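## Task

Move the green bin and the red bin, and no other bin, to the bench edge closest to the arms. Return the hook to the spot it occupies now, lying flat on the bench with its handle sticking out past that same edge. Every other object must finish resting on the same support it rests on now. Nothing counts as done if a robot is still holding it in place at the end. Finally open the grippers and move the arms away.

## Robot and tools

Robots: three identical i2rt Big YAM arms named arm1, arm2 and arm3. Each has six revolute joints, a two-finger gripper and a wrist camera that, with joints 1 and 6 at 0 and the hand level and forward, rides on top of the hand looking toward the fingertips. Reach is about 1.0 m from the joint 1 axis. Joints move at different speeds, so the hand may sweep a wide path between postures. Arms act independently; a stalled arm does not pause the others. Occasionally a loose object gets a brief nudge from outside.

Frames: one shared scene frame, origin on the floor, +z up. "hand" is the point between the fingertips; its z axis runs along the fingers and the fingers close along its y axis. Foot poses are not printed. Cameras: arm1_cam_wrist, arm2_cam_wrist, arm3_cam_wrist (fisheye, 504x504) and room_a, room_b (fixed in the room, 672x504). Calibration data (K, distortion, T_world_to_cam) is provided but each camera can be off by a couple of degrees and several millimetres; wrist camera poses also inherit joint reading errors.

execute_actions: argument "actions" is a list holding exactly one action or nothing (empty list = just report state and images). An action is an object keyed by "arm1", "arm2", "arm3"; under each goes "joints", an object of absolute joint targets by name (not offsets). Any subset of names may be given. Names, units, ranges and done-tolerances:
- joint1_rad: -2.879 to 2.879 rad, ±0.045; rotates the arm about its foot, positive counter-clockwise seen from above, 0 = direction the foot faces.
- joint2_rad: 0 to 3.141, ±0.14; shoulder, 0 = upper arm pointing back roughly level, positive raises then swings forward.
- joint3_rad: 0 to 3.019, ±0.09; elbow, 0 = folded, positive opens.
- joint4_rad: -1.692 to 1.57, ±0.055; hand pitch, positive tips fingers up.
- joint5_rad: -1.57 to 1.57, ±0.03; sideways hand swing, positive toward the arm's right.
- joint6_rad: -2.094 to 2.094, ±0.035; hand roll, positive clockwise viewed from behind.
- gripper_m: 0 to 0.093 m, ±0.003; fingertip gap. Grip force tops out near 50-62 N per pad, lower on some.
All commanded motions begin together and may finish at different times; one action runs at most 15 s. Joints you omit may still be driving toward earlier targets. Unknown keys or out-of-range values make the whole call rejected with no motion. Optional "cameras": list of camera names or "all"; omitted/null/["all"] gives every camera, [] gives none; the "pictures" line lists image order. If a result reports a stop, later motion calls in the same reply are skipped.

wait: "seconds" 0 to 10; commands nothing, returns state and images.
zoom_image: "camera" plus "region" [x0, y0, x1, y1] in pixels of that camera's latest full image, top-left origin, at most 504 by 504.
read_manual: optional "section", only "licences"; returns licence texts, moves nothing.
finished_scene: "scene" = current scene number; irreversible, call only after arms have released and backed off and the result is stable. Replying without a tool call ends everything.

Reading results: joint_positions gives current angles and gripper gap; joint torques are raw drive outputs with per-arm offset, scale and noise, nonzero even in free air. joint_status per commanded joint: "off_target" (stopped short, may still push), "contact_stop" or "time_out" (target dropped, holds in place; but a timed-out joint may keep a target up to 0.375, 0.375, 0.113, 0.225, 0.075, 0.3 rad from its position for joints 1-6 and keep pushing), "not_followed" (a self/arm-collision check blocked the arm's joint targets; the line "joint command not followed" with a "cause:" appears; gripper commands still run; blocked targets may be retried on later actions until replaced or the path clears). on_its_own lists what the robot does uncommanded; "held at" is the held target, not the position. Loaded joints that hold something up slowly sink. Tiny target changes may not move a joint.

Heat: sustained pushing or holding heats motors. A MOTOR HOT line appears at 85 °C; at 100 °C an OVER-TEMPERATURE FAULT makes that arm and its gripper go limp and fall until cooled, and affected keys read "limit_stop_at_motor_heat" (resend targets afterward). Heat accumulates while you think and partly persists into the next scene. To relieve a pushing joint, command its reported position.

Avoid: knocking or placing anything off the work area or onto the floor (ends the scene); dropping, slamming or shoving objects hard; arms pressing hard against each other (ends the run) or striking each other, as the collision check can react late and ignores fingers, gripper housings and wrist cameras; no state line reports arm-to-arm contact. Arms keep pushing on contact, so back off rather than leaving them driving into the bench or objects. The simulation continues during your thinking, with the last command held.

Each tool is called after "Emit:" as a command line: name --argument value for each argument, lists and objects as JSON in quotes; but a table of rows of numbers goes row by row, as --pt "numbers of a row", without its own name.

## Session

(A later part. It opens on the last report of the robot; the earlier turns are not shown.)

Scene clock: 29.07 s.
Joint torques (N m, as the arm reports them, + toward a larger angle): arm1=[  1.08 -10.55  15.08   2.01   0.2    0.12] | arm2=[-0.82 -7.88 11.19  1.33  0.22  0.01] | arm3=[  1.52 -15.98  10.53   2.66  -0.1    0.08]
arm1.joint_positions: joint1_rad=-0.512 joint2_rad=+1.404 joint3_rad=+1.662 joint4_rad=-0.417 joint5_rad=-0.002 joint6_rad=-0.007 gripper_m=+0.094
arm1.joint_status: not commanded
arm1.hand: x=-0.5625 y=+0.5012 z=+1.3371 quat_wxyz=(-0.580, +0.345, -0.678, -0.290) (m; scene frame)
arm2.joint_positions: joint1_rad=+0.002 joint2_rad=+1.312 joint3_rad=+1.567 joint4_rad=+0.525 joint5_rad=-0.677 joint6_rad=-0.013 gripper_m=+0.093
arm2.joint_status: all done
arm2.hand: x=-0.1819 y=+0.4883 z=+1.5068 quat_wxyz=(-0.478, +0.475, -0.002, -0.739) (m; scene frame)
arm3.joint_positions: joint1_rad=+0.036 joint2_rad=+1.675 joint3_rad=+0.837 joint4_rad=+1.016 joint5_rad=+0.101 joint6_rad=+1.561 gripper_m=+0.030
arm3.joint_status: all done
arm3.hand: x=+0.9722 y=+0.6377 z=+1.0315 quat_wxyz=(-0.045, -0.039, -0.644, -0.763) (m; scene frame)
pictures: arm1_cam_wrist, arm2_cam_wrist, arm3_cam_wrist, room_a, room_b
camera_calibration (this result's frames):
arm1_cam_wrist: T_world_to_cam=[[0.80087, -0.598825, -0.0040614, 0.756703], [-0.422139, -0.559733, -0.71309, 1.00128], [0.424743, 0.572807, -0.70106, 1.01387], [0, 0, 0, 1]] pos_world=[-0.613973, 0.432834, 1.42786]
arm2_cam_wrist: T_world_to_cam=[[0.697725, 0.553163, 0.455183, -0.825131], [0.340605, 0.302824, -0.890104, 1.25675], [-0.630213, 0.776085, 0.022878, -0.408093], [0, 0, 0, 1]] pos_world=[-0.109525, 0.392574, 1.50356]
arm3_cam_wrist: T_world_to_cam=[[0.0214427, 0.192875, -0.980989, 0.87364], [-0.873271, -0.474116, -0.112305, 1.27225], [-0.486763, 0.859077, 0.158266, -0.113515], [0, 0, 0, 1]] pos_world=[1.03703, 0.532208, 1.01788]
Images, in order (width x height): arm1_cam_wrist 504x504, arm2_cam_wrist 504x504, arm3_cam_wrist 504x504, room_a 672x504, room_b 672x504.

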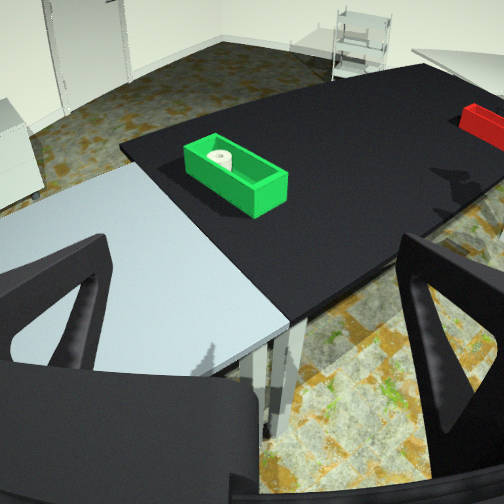

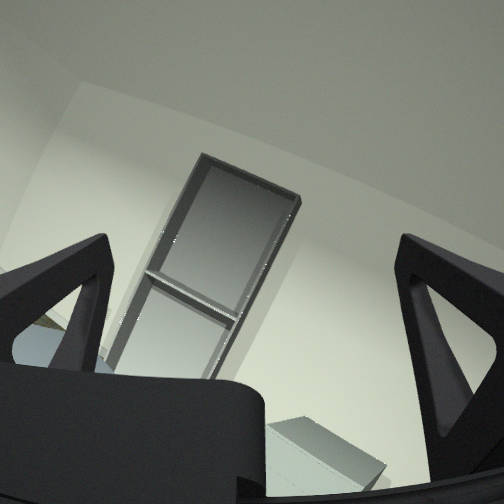

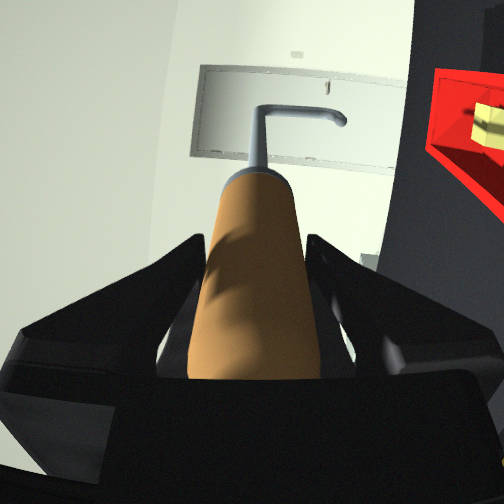

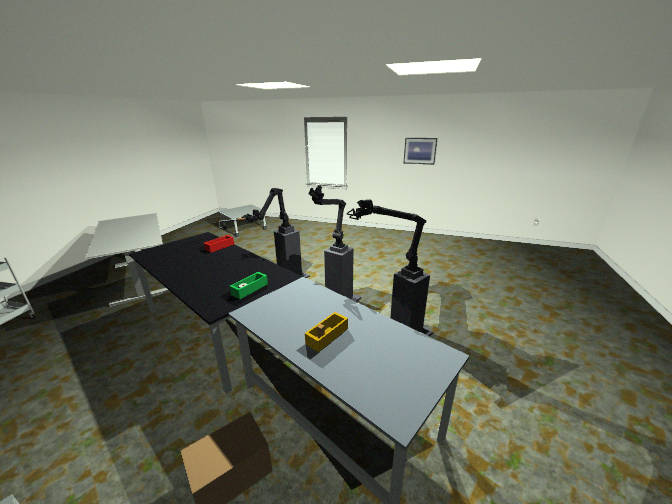

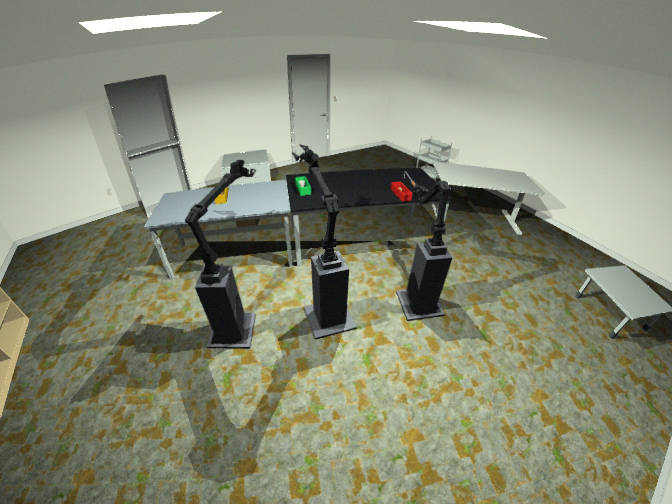

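Emit:
execute_actions --actions '[{"arm3":{"joints":{"joint1_rad":0.73,"joint3_rad":1.2,"joint2_rad":1.8,"joint4_rad":0.9,"joint5_rad":0.4}}}]' --cameras '[]'

Emit:
execute_actions --actions '[{"arm3":{"joints":{"joint3_rad":1.99,"joint2_rad":2.5,"joint4_rad":0.85,"joint5_rad":0.69}}}]' --cameras '[]'

Emit:
execute_actions --actions '[{"arm3":{"joints":{"joint2_rad":2.61,"joint4_rad":0.9}}}]' --cameras '["arm3_cam_wrist","room_b"]'

Scene clock: 31.17 s.
Joint torques (N m, as the arm reports them, + toward a larger angle): arm1=[  1.05 -10.57  15.08   2.02   0.2    0.12] | arm2=[-0.86 -7.96 11.16  1.32  0.22  0.01] | arm3=[  1.19 -19.63  12.43   2.43  -0.21   0.1 ]
arm1.joint_positions: joint1_rad=-0.512 joint2_rad=+1.404 joint3_rad=+1.662 joint4_rad=-0.417 joint5_rad=-0.002 joint6_rad=-0.007 gripper_m=+0.094
arm1.joint_status: not commanded
arm1.hand: x=-0.5625 y=+0.5012 z=+1.3371 quat_wxyz=(-0.580, +0.345, -0.678, -0.290) (m; scene frame)
arm2.joint_positions: joint1_rad=+0.002 joint2_rad=+1.312 joint3_rad=+1.567 joint4_rad=+0.525 joint5_rad=-0.677 joint6_rad=-0.013 gripper_m=+0.093
arm2.joint_status: not commanded
arm2.hand: x=-0.1819 y=+0.4883 z=+1.5068 quat_wxyz=(-0.478, +0.475, -0.002, -0.739) (m; scene frame)
arm3.joint_positions: joint1_rad=+0.725 joint2_rad=+1.831 joint3_rad=+1.158 joint4_rad=+0.868 joint5_rad=+0.402 joint6_rad=+1.561 gripper_m=+0.030
arm3.joint_status: all done
arm3.hand: x=+0.5536 y=+0.6118 z=+1.0557 quat_wxyz=(+0.125, +0.064, -0.641, -0.754) (m; scene frame)
pictures: none
No camera images: the call's "cameras" was empty. Leave "cameras" out to get every camera's image.

Scene clock: 32.77 s.
Joint torques (N m, as the arm reports them, + toward a larger angle): arm1=[  1.04 -10.53  15.08   2.01   0.2    0.12] | arm2=[-0.85 -7.92 11.17  1.37  0.22  0.01] | arm3=[  0.38 -27.76  14.02   2.34  -0.16   0.1 ]
arm1.joint_positions: joint1_rad=-0.512 joint2_rad=+1.404 joint3_rad=+1.662 joint4_rad=-0.417 joint5_rad=-0.002 joint6_rad=-0.007 gripper_m=+0.094
arm1.joint_status: not commanded
arm1.hand: x=-0.5625 y=+0.5012 z=+1.3371 quat_wxyz=(-0.580, +0.345, -0.678, -0.290) (m; scene frame)
arm2.joint_positions: joint1_rad=+0.002 joint2_rad=+1.312 joint3_rad=+1.567 joint4_rad=+0.525 joint5_rad=-0.677 joint6_rad=-0.013 gripper_m=+0.093
arm2.joint_status: not commanded
arm2.hand: x=-0.1819 y=+0.4884 z=+1.5068 quat_wxyz=(-0.478, +0.475, -0.002, -0.739) (m; scene frame)
arm3.joint_positions: joint1_rad=+0.725 joint2_rad=+2.542 joint3_rad=+1.932 joint4_rad=+0.818 joint5_rad=+0.691 joint6_rad=+1.561 gripper_m=+0.030
arm3.joint_status: all done
arm3.hand: x=+0.4781 y=+0.7747 z=+0.8795 quat_wxyz=(+0.034, -0.048, -0.650, -0.758) (m; scene frame)
pictures: none
No camera images: the call's "cameras" was empty. Leave "cameras" out to get every camera's image.

Scene clock: 33.87 s.
Joint torques (N m, as the arm reports them, + toward a larger angle): arm1=[  1.06 -10.56  15.08   2.01   0.2    0.12] | arm2=[-0.86 -7.9  11.16  1.33  0.22  0.01] | arm3=[  1.01 -24.45  13.31   2.68  -0.2    0.08]
arm1.joint_positions: joint1_rad=-0.512 joint2_rad=+1.404 joint3_rad=+1.662 joint4_rad=-0.417 joint5_rad=-0.002 joint6_rad=-0.007 gripper_m=+0.094
arm1.joint_status: not commanded
arm1.hand: x=-0.5625 y=+0.5012 z=+1.3371 quat_wxyz=(-0.580, +0.345, -0.678, -0.290) (m; scene frame)
arm2.joint_positions: joint1_rad=+0.002 joint2_rad=+1.312 joint3_rad=+1.567 joint4_rad=+0.525 joint5_rad=-0.677 joint6_rad=-0.013 gripper_m=+0.093
arm2.joint_status: not commanded
arm2.hand: x=-0.1819 y=+0.4884 z=+1.5068 quat_wxyz=(-0.478, +0.475, -0.002, -0.739) (m; scene frame)
arm3.joint_positions: joint1_rad=+0.725 joint2_rad=+2.616 joint3_rad=+1.935 joint4_rad=+0.862 joint5_rad=+0.691 joint6_rad=+1.561 gripper_m=+0.030
arm3.joint_status: all done
arm3.hand: x=+0.4813 y=+0.7706 z=+0.8262 quat_wxyz=(+0.028, -0.042, -0.658, -0.751) (m; scene frame)
pictures: arm3_cam_wrist, room_b
camera_calibration (this result's frames):
arm3_cam_wrist: T_world_to_cam=[[-0.0961284, 0.158111, -0.982731, 0.741918], [-0.82389, -0.566651, -0.010577, 0.846967], [-0.558538, 0.808645, 0.184737, -0.382683], [0, 0, 0, 1]] pos_world=[0.555384, 0.672085, 0.80876]
Images, in order (width x height): arm3_cam_wrist 504x504, room_b 672x504.

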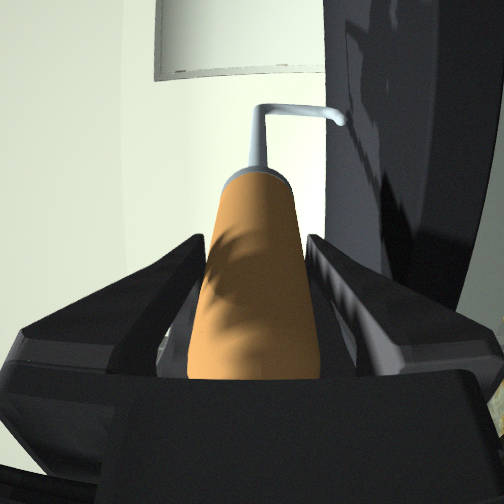

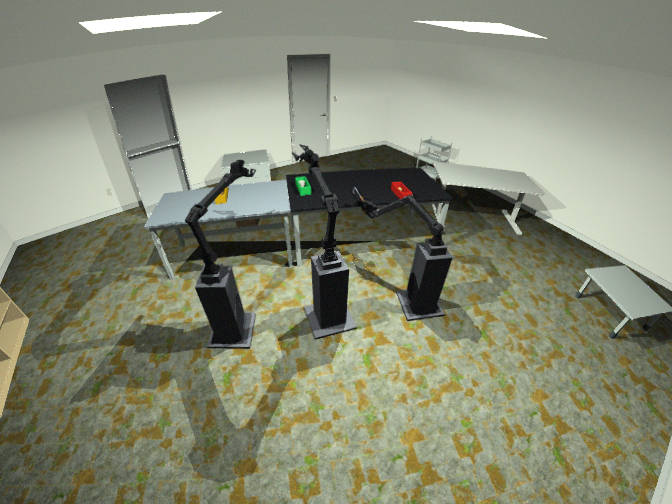

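Emit:
execute_actions --actions '[{"arm3":{"joints":{"joint6_rad":0.65,"joint4_rad":0.8}}}]' --cameras '[]'

Emit:
execute_actions --actions '[{"arm3":{"joints":{"joint6_rad":-0.01,"joint4_rad":0.715}}}]' --cameras '[]'

Emit:
execute_actions --actions '[{"arm3":{"joints":{"joint3_rad":1.915,"joint4_rad":0.735}}}]' --cameras '["arm3_cam_wrist"]'

Scene clock: 35.93 s.
Joint torques (N m, as the arm reports them, + toward a larger angle): arm1=[  1.05 -10.57  15.08   2.01   0.2    0.12] | arm2=[-0.88 -7.9  11.16  1.33  0.22  0.01] | arm3=[  0.78 -25.45  11.62   1.22   0.29  -0.06]
arm1.joint_positions: joint1_rad=-0.512 joint2_rad=+1.404 joint3_rad=+1.662 joint4_rad=-0.417 joint5_rad=-0.002 joint6_rad=-0.007 gripper_m=+0.094
arm1.joint_status: not commanded
arm1.hand: x=-0.5625 y=+0.5012 z=+1.3371 quat_wxyz=(-0.580, +0.345, -0.678, -0.290) (m; scene frame)
arm2.joint_positions: joint1_rad=+0.002 joint2_rad=+1.312 joint3_rad=+1.567 joint4_rad=+0.525 joint5_rad=-0.677 joint6_rad=-0.013 gripper_m=+0.093
arm2.joint_status: not commanded
arm2.hand: x=-0.1819 y=+0.4884 z=+1.5068 quat_wxyz=(-0.478, +0.475, -0.002, -0.739) (m; scene frame)
arm3.joint_positions: joint1_rad=+0.730 joint2_rad=+2.616 joint3_rad=+1.959 joint4_rad=+0.805 joint5_rad=+0.680 joint6_rad=+0.657 gripper_m=+0.030
arm3.joint_status: all done
arm3.hand: x=+0.4716 y=+0.7739 z=+0.8269 quat_wxyz=(-0.301, +0.266, -0.614, -0.680) (m; scene frame)
pictures: none
No camera images: the call's "cameras" was empty. Leave "cameras" out to get every camera's image.

Scene clock: 37.57 s.
Joint torques (N m, as the arm reports them, + toward a larger angle): arm1=[  1.04 -10.55  15.09   2.01   0.2    0.12] | arm2=[-0.8  -7.9  11.15  1.33  0.22  0.02] | arm3=[  0.3  -25.67  11.09   1.77   0.32  -0.04]
arm1.joint_positions: joint1_rad=-0.512 joint2_rad=+1.404 joint3_rad=+1.662 joint4_rad=-0.417 joint5_rad=-0.002 joint6_rad=-0.007 gripper_m=+0.094
arm1.joint_status: not commanded
arm1.hand: x=-0.5625 y=+0.5012 z=+1.3371 quat_wxyz=(-0.580, +0.345, -0.678, -0.290) (m; scene frame)
arm2.joint_positions: joint1_rad=+0.002 joint2_rad=+1.312 joint3_rad=+1.567 joint4_rad=+0.525 joint5_rad=-0.677 joint6_rad=-0.013 gripper_m=+0.093
arm2.joint_status: not commanded
arm2.hand: x=-0.1819 y=+0.4884 z=+1.5068 quat_wxyz=(-0.478, +0.475, -0.002, -0.739) (m; scene frame)
arm3.joint_positions: joint1_rad=+0.730 joint2_rad=+2.616 joint3_rad=+1.965 joint4_rad=+0.710 joint5_rad=+0.683 joint6_rad=+0.000 gripper_m=+0.030
arm3.joint_status: all done
arm3.hand: x=+0.4701 y=+0.7764 z=+0.8105 quat_wxyz=(-0.503, +0.481, -0.500, -0.515) (m; scene frame)
pictures: none
No camera images: the call's "cameras" was empty. Leave "cameras" out to get every camera's image.

Scene clock: 38.23 s.
Joint torques (N m, as the arm reports them, + toward a larger angle): arm1=[  1.04 -10.57  15.08   2.     0.2    0.12] | arm2=[-0.83 -7.91 11.19  1.34  0.22  0.01] | arm3=[  0.68 -25.55   7.95   1.74   0.21   0.03]
arm1.joint_positions: joint1_rad=-0.512 joint2_rad=+1.404 joint3_rad=+1.662 joint4_rad=-0.417 joint5_rad=-0.002 joint6_rad=-0.007 gripper_m=+0.094
arm1.joint_status: not commanded
arm1.hand: x=-0.5625 y=+0.5012 z=+1.3371 quat_wxyz=(-0.580, +0.345, -0.678, -0.290) (m; scene frame)
arm2.joint_positions: joint1_rad=+0.002 joint2_rad=+1.312 joint3_rad=+1.567 joint4_rad=+0.525 joint5_rad=-0.677 joint6_rad=-0.013 gripper_m=+0.093
arm2.joint_status: not commanded
arm2.hand: x=-0.1819 y=+0.4884 z=+1.5068 quat_wxyz=(-0.478, +0.475, -0.002, -0.739) (m; scene frame)
arm3.joint_positions: joint1_rad=+0.730 joint2_rad=+2.614 joint3_rad=+1.926 joint4_rad=+0.731 joint5_rad=+0.684 joint6_rad=-0.007 gripper_m=+0.030
arm3.joint_status: all done
arm3.hand: x=+0.4759 y=+0.7691 z=+0.7959 quat_wxyz=(-0.504, +0.489, -0.499, -0.507) (m; scene frame)
pictures: arm3_cam_wrist
camera_calibration (this result's frames):
arm3_cam_wrist: T_world_to_cam=[[0.999739, 0.0188756, -0.0128332, -0.474566], [0.0000958407, -0.565709, -0.824605, 1.09642], [-0.0228248, 0.824389, -0.565563, -0.04877], [0, 0, 0, 1]] pos_world=[0.473224, 0.66942, 0.870444]
Images, in order (width x height): arm3_cam_wrist 504x504.

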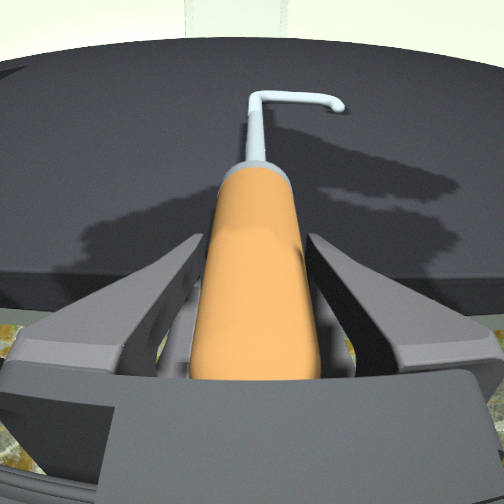

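Emit:
execute_actions --actions '[{"arm3":{"joints":{"gripper_m":0.093}}}]' --cameras '[]'

Emit:
execute_actions --actions '[{"arm3":{"joints":{"joint2_rad":2.0}}}]' --cameras '[]'

Emit:
execute_actions --actions '[{"arm3":{"joints":{"joint1_rad":-0.1,"joint2_rad":1.6,"joint4_rad":0.6}},"arm2":{"joints":{"joint1_rad":-0.3,"joint2_rad":1.8,"joint3_rad":1.9}}}]' --cameras '[]'

Emit:
execute_actions --actions '[{"arm2":{"joints":{"joint1_rad":-0.825,"joint2_rad":2.4,"joint3_rad":2.0}}}]' --cameras '["arm2_cam_wrist"]'

Scene clock: 39.33 s.
Joint torques (N m, as the arm reports them, + toward a larger angle): arm1=[  1.05 -10.55  15.08   2.01   0.2    0.12] | arm2=[-0.83 -7.98 11.17  1.32  0.22  0.01] | arm3=[  0.34 -25.28   8.66   1.8    0.12   0.08]
arm1.joint_positions: joint1_rad=-0.512 joint2_rad=+1.404 joint3_rad=+1.662 joint4_rad=-0.417 joint5_rad=-0.002 joint6_rad=-0.007 gripper_m=+0.094
arm1.joint_status: not commanded
arm1.hand: x=-0.5625 y=+0.5012 z=+1.3371 quat_wxyz=(-0.580, +0.345, -0.678, -0.290) (m; scene frame)
arm2.joint_positions: joint1_rad=+0.002 joint2_rad=+1.312 joint3_rad=+1.567 joint4_rad=+0.525 joint5_rad=-0.677 joint6_rad=-0.013 gripper_m=+0.093
arm2.joint_status: not commanded
arm2.hand: x=-0.1819 y=+0.4884 z=+1.5068 quat_wxyz=(-0.478, +0.475, -0.002, -0.739) (m; scene frame)
arm3.joint_positions: joint1_rad=+0.730 joint2_rad=+2.614 joint3_rad=+1.917 joint4_rad=+0.731 joint5_rad=+0.687 joint6_rad=-0.007 gripper_m=+0.093
arm3.joint_status: all done
arm3.hand: x=+0.4778 y=+0.7675 z=+0.7915 quat_wxyz=(-0.505, +0.491, -0.500, -0.503) (m; scene frame)
pictures: none
No camera images: the call's "cameras" was empty. Leave "cameras" out to get every camera's image.

Scene clock: 41.70 s.
Joint torques (N m, as the arm reports them, + toward a larger angle): arm1=[  1.02 -10.58  15.08   2.02   0.2    0.12] | arm2=[-0.87 -7.97 11.15  1.31  0.22  0.01] | arm3=[  0.56 -18.88  11.36   0.69  -0.22   0.01]
arm1.joint_positions: joint1_rad=-0.512 joint2_rad=+1.404 joint3_rad=+1.662 joint4_rad=-0.417 joint5_rad=-0.002 joint6_rad=-0.007 gripper_m=+0.094
arm1.joint_status: not commanded
arm1.hand: x=-0.5625 y=+0.5012 z=+1.3371 quat_wxyz=(-0.580, +0.345, -0.678, -0.290) (m; scene frame)
arm2.joint_positions: joint1_rad=+0.002 joint2_rad=+1.312 joint3_rad=+1.567 joint4_rad=+0.525 joint5_rad=-0.677 joint6_rad=-0.013 gripper_m=+0.093
arm2.joint_status: not commanded
arm2.hand: x=-0.1819 y=+0.4883 z=+1.5068 quat_wxyz=(-0.478, +0.475, -0.002, -0.739) (m; scene frame)
arm3.joint_positions: joint1_rad=+0.730 joint2_rad=+1.982 joint3_rad=+1.906 joint4_rad=+0.739 joint5_rad=+0.687 joint6_rad=-0.007 gripper_m=+0.093
arm3.joint_status: all done
arm3.hand: x=+0.5395 y=+0.6916 z=+1.3178 quat_wxyz=(-0.502, +0.247, -0.452, -0.694) (m; scene frame)
pictures: none
No camera images: the call's "cameras" was empty. Leave "cameras" out to get every camera's image.

Scene clock: 43.47 s.
Joint torques (N m, as the arm reports them, + toward a larger angle): arm1=[  1.04 -10.57  15.08   2.01   0.2    0.12] | arm2=[ -0.23 -14.3   11.73   1.26   0.26   0.  ] | arm3=[ -0.85 -11.99  10.23   0.64  -0.6    0.  ]
arm1.joint_positions: joint1_rad=-0.512 joint2_rad=+1.404 joint3_rad=+1.662 joint4_rad=-0.417 joint5_rad=-0.002 joint6_rad=-0.007 gripper_m=+0.094
arm1.joint_status: not commanded
arm1.hand: x=-0.5625 y=+0.5012 z=+1.3371 quat_wxyz=(-0.580, +0.345, -0.678, -0.290) (m; scene frame)
arm2.joint_positions: joint1_rad=-0.305 joint2_rad=+1.800 joint3_rad=+1.866 joint4_rad=+0.533 joint5_rad=-0.680 joint6_rad=-0.013 gripper_m=+0.093
arm2.joint_status: all done
arm2.hand: x=+0.0088 y=+0.7360 z=+1.3763 quat_wxyz=(-0.539, +0.511, -0.141, -0.655) (m; scene frame)
arm3.joint_positions: joint1_rad=-0.088 joint2_rad=+1.574 joint3_rad=+1.910 joint4_rad=+0.602 joint5_rad=+0.692 joint6_rad=-0.007 gripper_m=+0.093
arm3.joint_status: all done
arm3.hand: x=+1.1307 y=+0.5696 z=+1.5749 quat_wxyz=(-0.748, -0.046, -0.432, -0.501) (m; scene frame)
pictures: none
No camera images: the call's "cameras" was empty. Leave "cameras" out to get every camera's image.

Scene clock: 45.50 s.
Joint torques (N m, as the arm reports them, + toward a larger angle): arm1=[  1.03 -10.57  15.08   2.02   0.21   0.12] | arm2=[ -0.66 -19.43  11.13   1.93  -0.02  -0.03] | arm3=[ -0.51 -11.92  10.33   0.47  -0.53   0.05]
arm1.joint_positions: joint1_rad=-0.512 joint2_rad=+1.404 joint3_rad=+1.662 joint4_rad=-0.417 joint5_rad=-0.002 joint6_rad=-0.007 gripper_m=+0.094
arm1.joint_status: not commanded
arm1.hand: x=-0.5625 y=+0.5012 z=+1.3371 quat_wxyz=(-0.580, +0.345, -0.678, -0.290) (m; scene frame)
arm2.joint_positions: joint1_rad=-0.825 joint2_rad=+2.398 joint3_rad=+1.967 joint4_rad=+0.528 joint5_rad=-0.678 joint6_rad=-0.013 gripper_m=+0.093
arm2.joint_status: all done
arm2.hand: x=+0.4831 y=+0.7680 z=+0.9476 quat_wxyz=(-0.538, +0.497, -0.463, -0.498) (m; scene frame)
arm3.joint_positions: joint1_rad=-0.088 joint2_rad=+1.574 joint3_rad=+1.910 joint4_rad=+0.602 joint5_rad=+0.692 joint6_rad=-0.007 gripper_m=+0.093
arm3.joint_status: not commanded
arm3.hand: x=+1.1307 y=+0.5696 z=+1.5749 quat_wxyz=(-0.748, -0.046, -0.432, -0.501) (m; scene frame)
pictures: arm2_cam_wrist
camera_calibration (this result's frames):
arm2_cam_wrist: T_world_to_cam=[[0.997567, 0.00576316, 0.0694741, -0.548228], [0.0621312, -0.525469, -0.848541, 1.17909], [0.0316162, 0.850793, -0.524548, -0.0516238], [0, 0, 0, 1]] pos_world=[0.475268, 0.666655, 1.01151]
Images, in order (width x height): arm2_cam_wrist 504x504.

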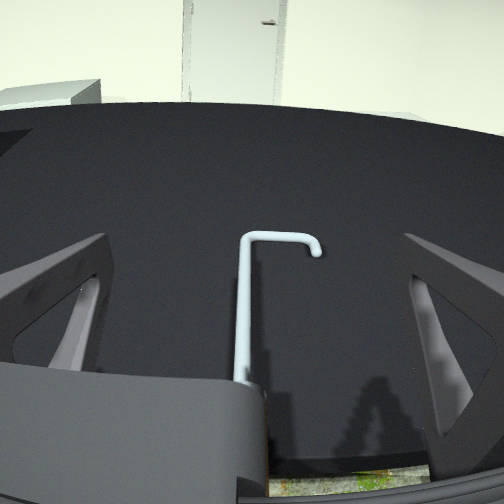

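Emit:
execute_actions --actions '[{"arm2":{"joints":{"joint2_rad":2.575,"joint4_rad":0.635,"joint5_rad":-0.69}}}]' --cameras '["arm2_cam_wrist"]'

Scene clock: 47.03 s.
Joint torques (N m, as the arm reports them, + toward a larger angle): arm1=[  1.06 -10.57  15.08   2.     0.2    0.12] | arm2=[ -0.58 -21.38   9.71   2.07  -0.18  -0.04] | arm3=[ -0.46 -12.48  10.05   0.42  -0.58   0.01]
arm1.joint_positions: joint1_rad=-0.512 joint2_rad=+1.404 joint3_rad=+1.662 joint4_rad=-0.417 joint5_rad=-0.002 joint6_rad=-0.007 gripper_m=+0.094
arm1.joint_status: not commanded
arm1.hand: x=-0.5625 y=+0.5012 z=+1.3371 quat_wxyz=(-0.580, +0.345, -0.678, -0.290) (m; scene frame)
arm2.joint_positions: joint1_rad=-0.825 joint2_rad=+2.595 joint3_rad=+1.974 joint4_rad=+0.620 joint5_rad=-0.686 joint6_rad=-0.013 gripper_m=+0.093
arm2.joint_status: all done
arm2.hand: x=+0.4810 y=+0.7671 z=+0.7971 quat_wxyz=(-0.503, +0.504, -0.496, -0.497) (m; scene frame)
arm3.joint_positions: joint1_rad=-0.088 joint2_rad=+1.574 joint3_rad=+1.910 joint4_rad=+0.602 joint5_rad=+0.692 joint6_rad=-0.007 gripper_m=+0.093
arm3.joint_status: not commanded
arm3.hand: x=+1.1307 y=+0.5696 z=+1.5749 quat_wxyz=(-0.748, -0.046, -0.432, -0.501) (m; scene frame)
pictures: arm2_cam_wrist
camera_calibration (this result's frames):
arm2_cam_wrist: T_world_to_cam=[[0.999842, 0.0163016, 0.00706219, -0.495143], [0.0153036, -0.588413, -0.808416, 1.08985], [-0.00902295, 0.808396, -0.588569, -0.0266179], [0, 0, 0, 1]] pos_world=[0.478146, 0.670871, 0.868882]
Images, in order (width x height): arm2_cam_wrist 504x504.

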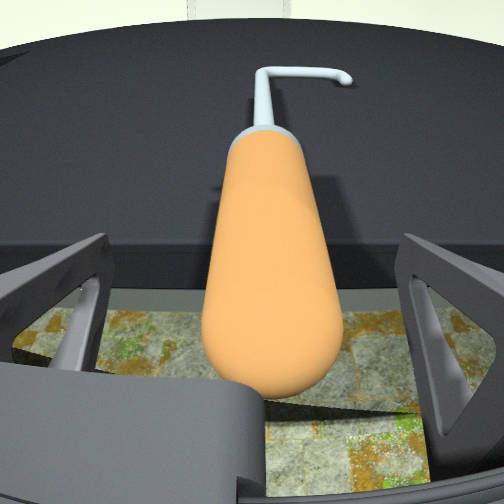

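Emit:
execute_actions --actions '[{"arm2":{"joints":{"joint2_rad":2.535,"joint1_rad":-0.835}}}]' --cameras '["arm2_cam_wrist"]'

Scene clock: 48.03 s.
Joint torques (N m, as the arm reports them, + toward a larger angle): arm1=[  1.04 -10.54  15.08   2.01   0.2    0.12] | arm2=[ -1.31 -21.37   9.96   2.09  -0.16  -0.03] | arm3=[ -0.38 -12.19  10.21   0.52  -0.53   0.03]
arm1.joint_positions: joint1_rad=-0.512 joint2_rad=+1.404 joint3_rad=+1.662 joint4_rad=-0.417 joint5_rad=-0.002 joint6_rad=-0.007 gripper_m=+0.094
arm1.joint_status: not commanded
arm1.hand: x=-0.5625 y=+0.5012 z=+1.3371 quat_wxyz=(-0.580, +0.345, -0.678, -0.290) (m; scene frame)
arm2.joint_positions: joint1_rad=-0.828 joint2_rad=+2.554 joint3_rad=+1.974 joint4_rad=+0.620 joint5_rad=-0.686 joint6_rad=-0.013 gripper_m=+0.093
arm2.joint_status: all done
arm2.hand: x=+0.4844 y=+0.7680 z=+0.8330 quat_wxyz=(-0.517, +0.502, -0.482, -0.498) (m; scene frame)
arm3.joint_positions: joint1_rad=-0.088 joint2_rad=+1.574 joint3_rad=+1.910 joint4_rad=+0.602 joint5_rad=+0.692 joint6_rad=-0.007 gripper_m=+0.093
arm3.joint_status: not commanded
arm3.hand: x=+1.1307 y=+0.5696 z=+1.5749 quat_wxyz=(-0.748, -0.046, -0.432, -0.501) (m; scene frame)
pictures: arm2_cam_wrist
camera_calibration (this result's frames):
arm2_cam_wrist: T_world_to_cam=[[0.999355, 0.0133757, 0.0333256, -0.518234], [0.0350741, -0.562619, -0.825972, 1.10456], [0.00770166, 0.826608, -0.562726, -0.0498746], [0, 0, 0, 1]] pos_world=[0.479542, 0.669608, 0.901543]
Images, in order (width x height): arm2_cam_wrist 504x504.

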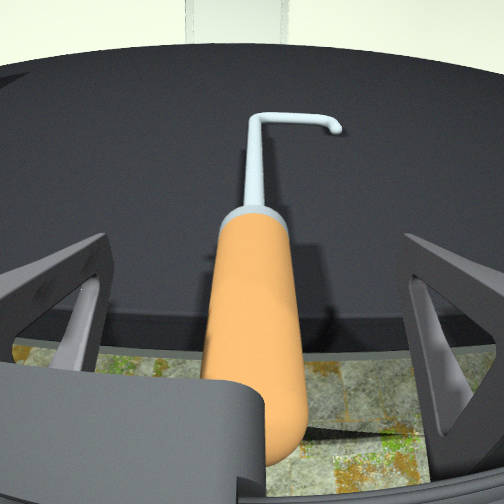

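Emit:
execute_actions --actions '[{"arm2":{"joints":{"joint2_rad":2.56}}}]' --cameras '["arm2_cam_wrist"]'

Scene clock: 48.63 s.
Joint torques (N m, as the arm reports them, + toward a larger angle): arm1=[  1.08 -10.56  15.08   2.01   0.2    0.13] | arm2=[ -1.35 -19.53  10.03   2.03  -0.16  -0.03] | arm3=[  0.05 -12.1   10.19   0.73  -0.6    0.06]
arm1.joint_positions: joint1_rad=-0.512 joint2_rad=+1.404 joint3_rad=+1.662 joint4_rad=-0.417 joint5_rad=-0.002 joint6_rad=-0.007 gripper_m=+0.094
arm1.joint_status: not commanded
arm1.hand: x=-0.5625 y=+0.5012 z=+1.3371 quat_wxyz=(-0.580, +0.345, -0.678, -0.290) (m; scene frame)
arm2.joint_positions: joint1_rad=-0.828 joint2_rad=+2.555 joint3_rad=+1.974 joint4_rad=+0.620 joint5_rad=-0.686 joint6_rad=-0.013 gripper_m=+0.093
arm2.joint_status: all done
arm2.hand: x=+0.4844 y=+0.7680 z=+0.8326 quat_wxyz=(-0.517, +0.502, -0.482, -0.498) (m; scene frame)
arm3.joint_positions: joint1_rad=-0.088 joint2_rad=+1.574 joint3_rad=+1.910 joint4_rad=+0.602 joint5_rad=+0.692 joint6_rad=-0.007 gripper_m=+0.093
arm3.joint_status: not commanded
arm3.hand: x=+1.1307 y=+0.5696 z=+1.5749 quat_wxyz=(-0.748, -0.046, -0.432, -0.501) (m; scene frame)
pictures: arm2_cam_wrist
camera_calibration (this result's frames):
arm2_cam_wrist: T_world_to_cam=[[0.999363, 0.0133855, 0.0330803, -0.518018], [0.0348746, -0.562863, -0.825814, 1.10443], [0.00756575, 0.826442, -0.562972, -0.0496535], [0, 0, 0, 1]] pos_world=[0.479547, 0.669614, 0.901238]
Images, in order (width x height): arm2_cam_wrist 504x504.

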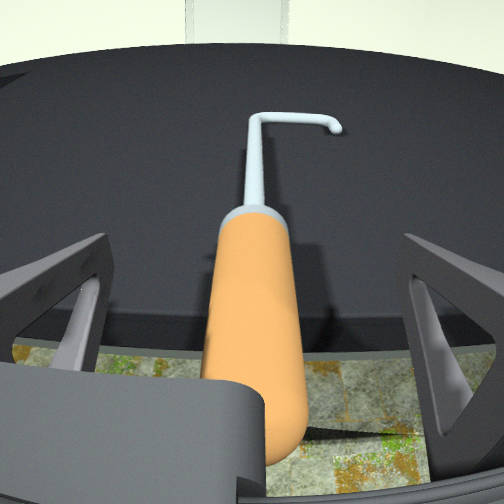

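Lower via q3 instead.

Emit:
execute_actions --actions '[{"arm2":{"joints":{"joint3_rad":1.935}}}]' --cameras '["arm2_cam_wrist"]'

Scene clock: 49.50 s.
Joint torques (N m, as the arm reports them, + toward a larger angle): arm1=[  1.05 -10.57  15.08   2.01   0.2    0.12] | arm2=[ -1.33 -20.39   8.12   1.98  -0.18  -0.03] | arm3=[ -1.05 -12.16  10.07   0.52  -0.55  -0.01]
arm1.joint_positions: joint1_rad=-0.512 joint2_rad=+1.404 joint3_rad=+1.662 joint4_rad=-0.417 joint5_rad=-0.002 joint6_rad=-0.007 gripper_m=+0.094
arm1.joint_status: not commanded
arm1.hand: x=-0.5625 y=+0.5012 z=+1.3371 quat_wxyz=(-0.580, +0.345, -0.678, -0.290) (m; scene frame)
arm2.joint_positions: joint1_rad=-0.828 joint2_rad=+2.566 joint3_rad=+1.927 joint4_rad=+0.621 joint5_rad=-0.686 joint6_rad=-0.013 gripper_m=+0.093
arm2.joint_status: all done
arm2.hand: x=+0.4776 y=+0.7597 z=+0.7986 quat_wxyz=(-0.497, +0.504, -0.503, -0.496) (m; scene frame)
arm3.joint_positions: joint1_rad=-0.088 joint2_rad=+1.574 joint3_rad=+1.910 joint4_rad=+0.602 joint5_rad=+0.692 joint6_rad=-0.007 gripper_m=+0.093
arm3.joint_status: not commanded
arm3.hand: x=+1.1307 y=+0.5696 z=+1.5749 quat_wxyz=(-0.748, -0.046, -0.432, -0.501) (m; scene frame)
pictures: arm2_cam_wrist
camera_calibration (this result's frames):
arm2_cam_wrist: T_world_to_cam=[[0.999894, 0.0140342, -0.00374749, -0.481286], [0.00540461, -0.598899, -0.800806, 1.09332], [-0.013483, 0.800701, -0.598912, -0.0035609], [0, 0, 0, 1]] pos_world=[0.475278, 0.664392, 0.871598]
Images, in order (width x height): arm2_cam_wrist 504x504.

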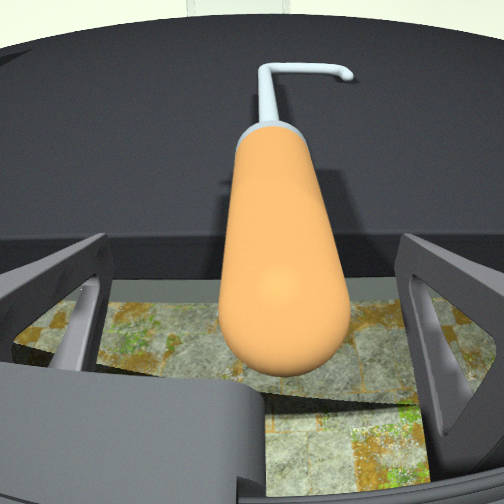

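Emit:
execute_actions --actions '[{"arm2":{"joints":{"joint3_rad":1.99}}}]' --cameras '["arm2_cam_wrist"]'

Scene clock: 50.33 s.
Joint torques (N m, as the arm reports them, + toward a larger angle): arm1=[  1.05 -10.56  15.08   2.     0.2    0.12] | arm2=[ -1.25 -20.46  11.28   2.    -0.18  -0.03] | arm3=[ -0.3  -11.82  10.15   0.55  -0.61   0.01]
arm1.joint_positions: joint1_rad=-0.512 joint2_rad=+1.404 joint3_rad=+1.662 joint4_rad=-0.417 joint5_rad=-0.002 joint6_rad=-0.007 gripper_m=+0.094
arm1.joint_status: not commanded
arm1.hand: x=-0.5625 y=+0.5012 z=+1.3371 quat_wxyz=(-0.580, +0.345, -0.678, -0.290) (m; scene frame)
arm2.joint_positions: joint1_rad=-0.828 joint2_rad=+2.567 joint3_rad=+1.946 joint4_rad=+0.621 joint5_rad=-0.686 joint6_rad=-0.013 gripper_m=+0.093
arm2.joint_status: all done
arm2.hand: x=+0.4803 y=+0.7630 z=+0.8081 quat_wxyz=(-0.504, +0.503, -0.496, -0.497) (m; scene frame)
arm3.joint_positions: joint1_rad=-0.088 joint2_rad=+1.574 joint3_rad=+1.910 joint4_rad=+0.602 joint5_rad=+0.692 joint6_rad=-0.007 gripper_m=+0.093
arm3.joint_status: not commanded
arm3.hand: x=+1.1307 y=+0.5696 z=+1.5749 quat_wxyz=(-0.748, -0.046, -0.432, -0.501) (m; scene frame)
pictures: arm2_cam_wrist
camera_calibration (this result's frames):
arm2_cam_wrist: T_world_to_cam=[[0.999868, 0.0140017, 0.00828744, -0.493697], [0.0149312, -0.58725, -0.809268, 1.09628], [-0.00646434, 0.809284, -0.587382, -0.0197221], [0, 0, 0, 1]] pos_world=[0.477136, 0.666664, 0.879691]
Images, in order (width x height): arm2_cam_wrist 504x504.

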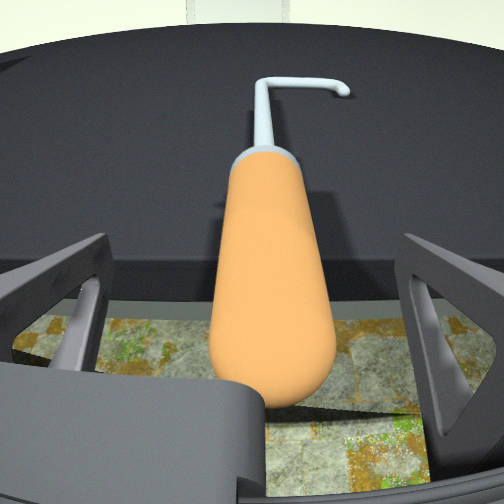

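Emit:
execute_actions --actions '[{"arm2":{"joints":{"joint3_rad":2.045,"joint2_rad":2.6}}}]' --cameras '["arm2_cam_wrist"]'

Scene clock: 51.13 s.
Joint torques (N m, as the arm reports them, + toward a larger angle): arm1=[  1.06 -10.58  15.08   2.01   0.2    0.12] | arm2=[ -1.37 -20.13  11.53   2.03  -0.15  -0.03] | arm3=[ -0.76 -11.96  10.28   0.61  -0.54   0.05]
arm1.joint_positions: joint1_rad=-0.512 joint2_rad=+1.404 joint3_rad=+1.662 joint4_rad=-0.417 joint5_rad=-0.002 joint6_rad=-0.007 gripper_m=+0.094
arm1.joint_status: not commanded
arm1.hand: x=-0.5625 y=+0.5012 z=+1.3371 quat_wxyz=(-0.580, +0.345, -0.678, -0.290) (m; scene frame)
arm2.joint_positions: joint1_rad=-0.828 joint2_rad=+2.595 joint3_rad=+1.998 joint4_rad=+0.621 joint5_rad=-0.686 joint6_rad=-0.013 gripper_m=+0.093
arm2.joint_status: all done
arm2.hand: x=+0.4860 y=+0.7701 z=+0.8100 quat_wxyz=(-0.512, +0.502, -0.488, -0.498) (m; scene frame)
arm3.joint_positions: joint1_rad=-0.088 joint2_rad=+1.574 joint3_rad=+1.910 joint4_rad=+0.602 joint5_rad=+0.692 joint6_rad=-0.007 gripper_m=+0.093
arm3.joint_status: not commanded
arm3.hand: x=+1.1307 y=+0.5696 z=+1.5749 quat_wxyz=(-0.748, -0.046, -0.432, -0.501) (m; scene frame)
pictures: arm2_cam_wrist
camera_calibration (this result's frames):
arm2_cam_wrist: T_world_to_cam=[[0.99963, 0.0140994, 0.0232725, -0.51163], [0.0271525, -0.572575, -0.819403, 1.09287], [0.00177221, 0.819731, -0.572746, -0.0481916], [0, 0, 0, 1]] pos_world=[0.481852, 0.672465, 0.879802]
Images, in order (width x height): arm2_cam_wrist 504x504.

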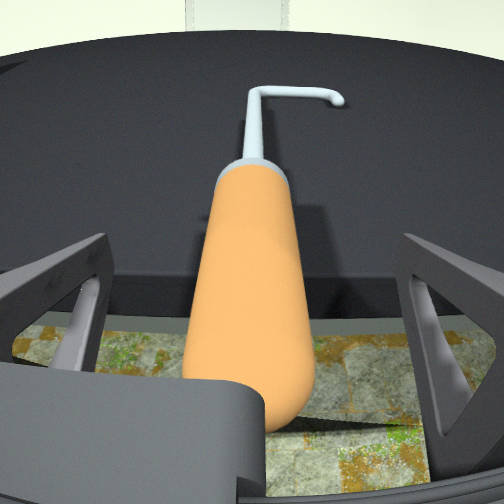

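Emit:
execute_actions --actions '[{"arm2":{"joints":{"gripper_m":0}}}]' --cameras '[]'

Emit:
execute_actions --actions '[{"arm2":{"joints":{"joint6_rad":0.5,"joint4_rad":0.72}}}]' --cameras '[]'

Emit:
execute_actions --actions '[{"arm2":{"joints":{"joint6_rad":1.57,"joint4_rad":0.86}}}]' --cameras '[]'

Emit:
execute_actions --actions '[{"arm2":{"joints":{"joint2_rad":2.1,"joint3_rad":1.8,"joint4_rad":0.47}}}]' --cameras '[]'

Emit:
execute_actions --actions '[{"arm2":{"joints":{"joint1_rad":-0.3,"joint5_rad":-0.15}}}]' --cameras '[]'

Emit:
execute_actions --actions '[{"arm2":{"joints":{"joint1_rad":-0.02,"joint5_rad":0.12}}}]' --cameras '["arm2_cam_wrist","arm1_cam_wrist","room_b"]'

Scene clock: 53.67 s.
Joint torques (N m, as the arm reports them, + toward a larger angle): arm1=[  1.05 -10.54  15.08   2.01   0.2    0.12] | arm2=[ -1.25 -19.79  11.59   2.02  -0.09  -0.04] | arm3=[ -0.23 -11.19  10.15   0.47  -0.54  -0.01]
arm1.joint_positions: joint1_rad=-0.512 joint2_rad=+1.404 joint3_rad=+1.662 joint4_rad=-0.417 joint5_rad=-0.002 joint6_rad=-0.007 gripper_m=+0.094
arm1.joint_status: not commanded
arm1.hand: x=-0.5625 y=+0.5012 z=+1.3371 quat_wxyz=(-0.580, +0.345, -0.678, -0.290) (m; scene frame)
arm2.joint_positions: joint1_rad=-0.828 joint2_rad=+2.595 joint3_rad=+1.998 joint4_rad=+0.621 joint5_rad=-0.688 joint6_rad=-0.013 gripper_m=+0.031
arm2.joint_status: gripper_m off_target (ended at +0.031, target +0.000)
arm2.hand: x=+0.4861 y=+0.7699 z=+0.8100 quat_wxyz=(-0.512, +0.503, -0.487, -0.498) (m; scene frame)
arm3.joint_positions: joint1_rad=-0.088 joint2_rad=+1.574 joint3_rad=+1.910 joint4_rad=+0.602 joint5_rad=+0.692 joint6_rad=-0.007 gripper_m=+0.093
arm3.joint_status: not commanded
arm3.hand: x=+1.1307 y=+0.5696 z=+1.5749 quat_wxyz=(-0.748, -0.046, -0.432, -0.501) (m; scene frame)
pictures: none
No camera images: the call's "cameras" was empty. Leave "cameras" out to get every camera's image.

Scene clock: 55.27 s.
Joint torques (N m, as the arm reports them, + toward a larger angle): arm1=[  1.08 -10.58  15.08   2.01   0.2    0.13] | arm2=[ -0.74 -21.07  11.31   1.91  -0.13   0.31] | arm3=[ -0.99 -12.28  10.19   0.56  -0.57  -0.02]
arm1.joint_positions: joint1_rad=-0.512 joint2_rad=+1.404 joint3_rad=+1.662 joint4_rad=-0.417 joint5_rad=-0.002 joint6_rad=-0.007 gripper_m=+0.094
arm1.joint_status: not commanded
arm1.hand: x=-0.5625 y=+0.5012 z=+1.3371 quat_wxyz=(-0.580, +0.345, -0.678, -0.290) (m; scene frame)
arm2.joint_positions: joint1_rad=-0.834 joint2_rad=+2.614 joint3_rad=+2.001 joint4_rad=+0.708 joint5_rad=-0.686 joint6_rad=+0.466 gripper_m=+0.031
arm2.joint_status: all done
arm2.hand: x=+0.4902 y=+0.7653 z=+0.8129 quat_wxyz=(-0.405, +0.373, -0.569, -0.611) (m; scene frame)
arm3.joint_positions: joint1_rad=-0.088 joint2_rad=+1.574 joint3_rad=+1.910 joint4_rad=+0.602 joint5_rad=+0.692 joint6_rad=-0.007 gripper_m=+0.093
arm3.joint_status: not commanded
arm3.hand: x=+1.1307 y=+0.5696 z=+1.5749 quat_wxyz=(-0.748, -0.046, -0.432, -0.501) (m; scene frame)
pictures: none
No camera images: the call's "cameras" was empty. Leave "cameras" out to get every camera's image.

Scene clock: 57.20 s.
Joint torques (N m, as the arm reports them, + toward a larger angle): arm1=[  1.04 -10.57  15.09   2.01   0.2    0.12] | arm2=[ -0.61 -22.02  11.19   2.2   -0.04   0.1 ] | arm3=[ -1.02 -12.67  10.11   0.48  -0.55   0.  ]
arm1.joint_positions: joint1_rad=-0.512 joint2_rad=+1.404 joint3_rad=+1.662 joint4_rad=-0.417 joint5_rad=-0.002 joint6_rad=-0.007 gripper_m=+0.094
arm1.joint_status: not commanded
arm1.hand: x=-0.5625 y=+0.5012 z=+1.3371 quat_wxyz=(-0.580, +0.345, -0.678, -0.290) (m; scene frame)
arm2.joint_positions: joint1_rad=-0.836 joint2_rad=+2.629 joint3_rad=+2.001 joint4_rad=+0.840 joint5_rad=-0.687 joint6_rad=+1.549 gripper_m=+0.031
arm2.joint_status: all done
arm2.hand: x=+0.4876 y=+0.7608 z=+0.8265 quat_wxyz=(-0.058, +0.053, -0.645, -0.761) (m; scene frame)
arm3.joint_positions: joint1_rad=-0.088 joint2_rad=+1.574 joint3_rad=+1.910 joint4_rad=+0.602 joint5_rad=+0.692 joint6_rad=-0.007 gripper_m=+0.093
arm3.joint_status: not commanded
arm3.hand: x=+1.1307 y=+0.5696 z=+1.5749 quat_wxyz=(-0.748, -0.046, -0.432, -0.501) (m; scene frame)
pictures: none
No camera images: the call's "cameras" was empty. Leave "cameras" out to get every camera's image.

Scene clock: 58.93 s.
Joint torques (N m, as the arm reports them, + toward a larger angle): arm1=[  1.07 -10.56  15.08   2.01   0.2    0.12] | arm2=[ -0.74 -20.92  11.42   2.34   0.     0.04] | arm3=[  0.08 -12.08  10.33   0.38  -0.51   0.01]
arm1.joint_positions: joint1_rad=-0.512 joint2_rad=+1.404 joint3_rad=+1.662 joint4_rad=-0.417 joint5_rad=-0.002 joint6_rad=-0.007 gripper_m=+0.094
arm1.joint_status: not commanded
arm1.hand: x=-0.5625 y=+0.5012 z=+1.3371 quat_wxyz=(-0.580, +0.345, -0.678, -0.290) (m; scene frame)
arm2.joint_positions: joint1_rad=-0.836 joint2_rad=+2.149 joint3_rad=+1.766 joint4_rad=+0.448 joint5_rad=-0.689 joint6_rad=+1.553 gripper_m=+0.031
arm2.joint_status: all done
arm2.hand: x=+0.4550 y=+0.7221 z=+1.0315 quat_wxyz=(-0.023, +0.020, -0.689, -0.724) (m; scene frame)
arm3.joint_positions: joint1_rad=-0.088 joint2_rad=+1.574 joint3_rad=+1.910 joint4_rad=+0.602 joint5_rad=+0.692 joint6_rad=-0.007 gripper_m=+0.093
arm3.joint_status: not commanded
arm3.hand: x=+1.1307 y=+0.5696 z=+1.5749 quat_wxyz=(-0.748, -0.046, -0.432, -0.501) (m; scene frame)
pictures: none
No camera images: the call's "cameras" was empty. Leave "cameras" out to get every camera's image.

Scene clock: 61.13 s.
Joint torques (N m, as the arm reports them, + toward a larger angle): arm1=[  1.05 -10.57  15.09   2.01   0.2    0.12] | arm2=[ -1.04 -20.89  11.4    2.6    0.02   0.05] | arm3=[ -0.2  -12.16  10.39   0.48  -0.54   0.02]
arm1.joint_positions: joint1_rad=-0.512 joint2_rad=+1.404 joint3_rad=+1.662 joint4_rad=-0.417 joint5_rad=-0.002 joint6_rad=-0.007 gripper_m=+0.094
arm1.joint_status: not commanded
arm1.hand: x=-0.5625 y=+0.5012 z=+1.3371 quat_wxyz=(-0.580, +0.345, -0.678, -0.290) (m; scene frame)
arm2.joint_positions: joint1_rad=-0.294 joint2_rad=+2.149 joint3_rad=+1.766 joint4_rad=+0.445 joint5_rad=-0.150 joint6_rad=+1.553 gripper_m=+0.031
arm2.joint_status: all done
arm2.hand: x=+0.1067 y=+0.8790 z=+1.0331 quat_wxyz=(-0.011, +0.009, -0.685, -0.729) (m; scene frame)
arm3.joint_positions: joint1_rad=-0.088 joint2_rad=+1.574 joint3_rad=+1.910 joint4_rad=+0.602 joint5_rad=+0.692 joint6_rad=-0.007 gripper_m=+0.093
arm3.joint_status: not commanded
arm3.hand: x=+1.1307 y=+0.5696 z=+1.5749 quat_wxyz=(-0.748, -0.046, -0.432, -0.501) (m; scene frame)
pictures: none
No camera images: the call's "cameras" was empty. Leave "cameras" out to get every camera's image.

Scene clock: 63.10 s.
Joint torques (N m, as the arm reports them, + toward a larger angle): arm1=[  1.07 -10.55  15.08   2.02   0.2    0.12] | arm2=[ -0.65 -21.09  11.43   2.58  -0.08   0.04] | arm3=[  0.26 -12.75  10.06   0.6   -0.52   0.04]
arm1.joint_positions: joint1_rad=-0.512 joint2_rad=+1.404 joint3_rad=+1.662 joint4_rad=-0.417 joint5_rad=-0.002 joint6_rad=-0.007 gripper_m=+0.094
arm1.joint_status: not commanded
arm1.hand: x=-0.5625 y=+0.5012 z=+1.3371 quat_wxyz=(-0.580, +0.345, -0.678, -0.290) (m; scene frame)
arm2.joint_positions: joint1_rad=-0.019 joint2_rad=+2.149 joint3_rad=+1.766 joint4_rad=+0.445 joint5_rad=+0.122 joint6_rad=+1.553 gripper_m=+0.031
arm2.joint_status: all done
arm2.hand: x=-0.0897 y=+0.8819 z=+1.0330 quat_wxyz=(-0.004, +0.004, -0.685, -0.729) (m; scene frame)
arm3.joint_positions: joint1_rad=-0.088 joint2_rad=+1.574 joint3_rad=+1.910 joint4_rad=+0.602 joint5_rad=+0.692 joint6_rad=-0.007 gripper_m=+0.093
arm3.joint_status: not commanded
arm3.hand: x=+1.1307 y=+0.5696 z=+1.5749 quat_wxyz=(-0.748, -0.046, -0.432, -0.501) (m; scene frame)
pictures: arm1_cam_wrist, arm2_cam_wrist, room_b
camera_calibration (this result's frames):
arm1_cam_wrist: T_world_to_cam=[[0.80087, -0.598825, -0.0040614, 0.756703], [-0.422139, -0.559733, -0.71309, 1.00128], [0.424743, 0.572807, -0.70106, 1.01387], [0, 0, 0, 1]] pos_world=[-0.613973, 0.432834, 1.42786]
arm2_cam_wrist: T_world_to_cam=[[0.00535801, 0.0762022, -0.997078, 0.967144], [-0.808033, -0.587079, -0.0492099, 0.497517], [-0.589113, 0.805935, 0.0584283, -0.703972], [0, 0, 0, 1]] pos_world=[-0.0178907, 0.785739, 1.02993]
Images, in order (width x height): arm1_cam_wrist 504x504, arm2_cam_wrist 504x504, room_b 672x504.

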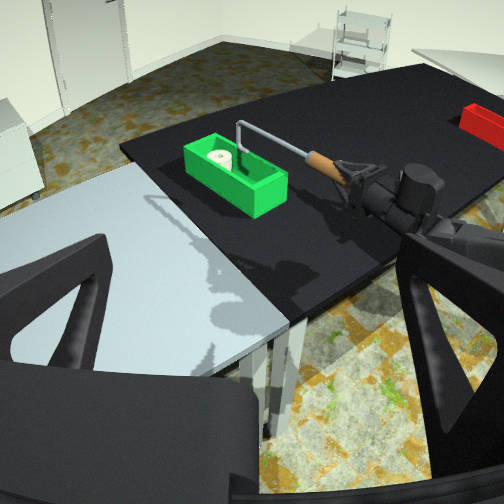

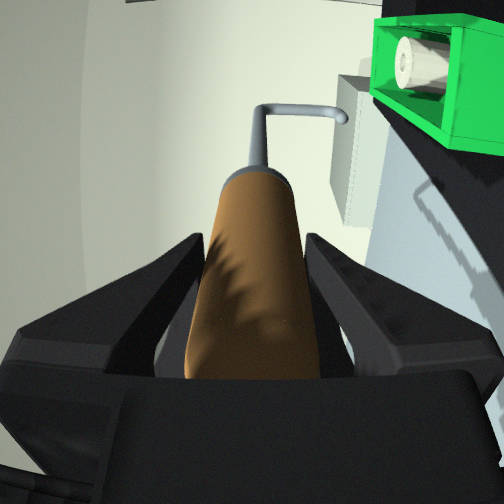

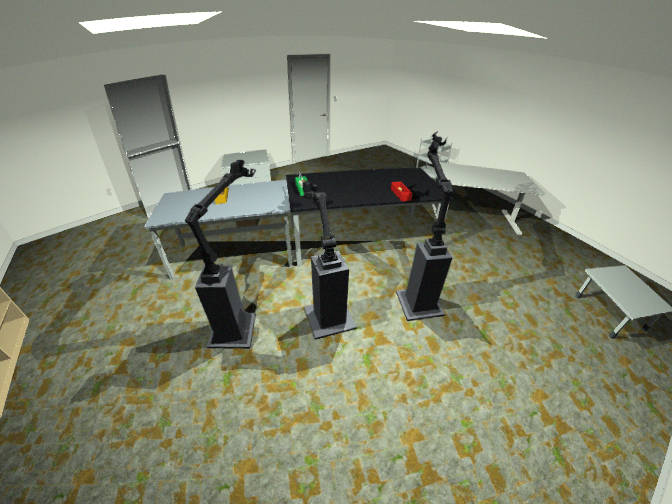

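Emit:
execute_actions --actions '[{"arm2":{"joints":{"joint1_rad":-0.055,"joint5_rad":0.085,"joint2_rad":2.19}}}]' --cameras '["arm2_cam_wrist","arm1_cam_wrist"]'

Scene clock: 64.40 s.
Joint torques (N m, as the arm reports them, + toward a larger angle): arm1=[  1.03 -10.56  15.08   2.01   0.21   0.13] | arm2=[ -0.46 -23.21  11.76   3.01   0.02   0.04] | arm3=[ -1.01 -12.43  10.1    0.46  -0.56  -0.03]
arm1.joint_positions: joint1_rad=-0.512 joint2_rad=+1.404 joint3_rad=+1.662 joint4_rad=-0.417 joint5_rad=-0.002 joint6_rad=-0.007 gripper_m=+0.094
arm1.joint_status: not commanded
arm1.hand: x=-0.5625 y=+0.5012 z=+1.3371 quat_wxyz=(-0.580, +0.345, -0.678, -0.290) (m; scene frame)
arm2.joint_positions: joint1_rad=-0.057 joint2_rad=+2.260 joint3_rad=+1.758 joint4_rad=+0.435 joint5_rad=+0.086 joint6_rad=+1.553 gripper_m=+0.031
arm2.joint_status: all done
arm2.hand: x=-0.0634 y=+0.8945 z=+0.9298 quat_wxyz=(-0.009, +0.009, -0.730, -0.683) (m; scene frame)
arm3.joint_positions: joint1_rad=-0.088 joint2_rad=+1.574 joint3_rad=+1.910 joint4_rad=+0.602 joint5_rad=+0.692 joint6_rad=-0.007 gripper_m=+0.093
arm3.joint_status: not commanded
arm3.hand: x=+1.1307 y=+0.5696 z=+1.5749 quat_wxyz=(-0.748, -0.046, -0.432, -0.501) (m; scene frame)
pictures: arm1_cam_wrist, arm2_cam_wrist
camera_calibration (this result's frames):
arm1_cam_wrist: T_world_to_cam=[[0.80087, -0.598825, -0.0040614, 0.756703], [-0.422139, -0.559733, -0.71309, 1.00128], [0.424743, 0.572807, -0.70106, 1.01387], [0, 0, 0, 1]] pos_world=[-0.613973, 0.432834, 1.42786]
arm2_cam_wrist: T_world_to_cam=[[0.0186875, -0.0519301, -0.998476, 0.979912], [-0.808522, -0.588263, 0.0154629, 0.461951], [-0.588169, 0.807001, -0.0529798, -0.589894], [0, 0, 0, 1]] pos_world=[0.00822771, 0.79868, 0.940023]
Images, in order (width x height): arm1_cam_wrist 504x504, arm2_cam_wrist 504x504.

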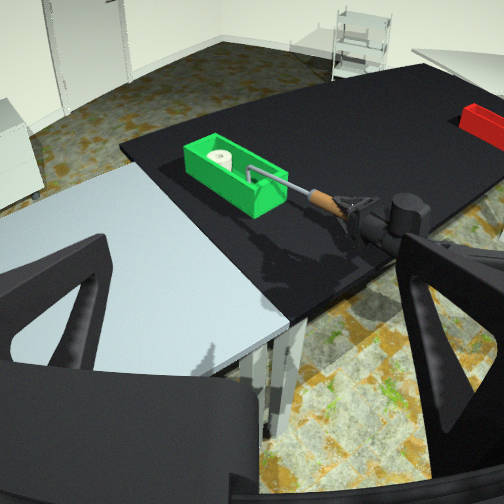

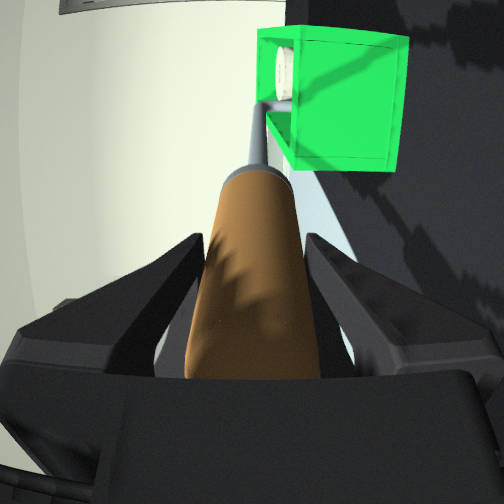

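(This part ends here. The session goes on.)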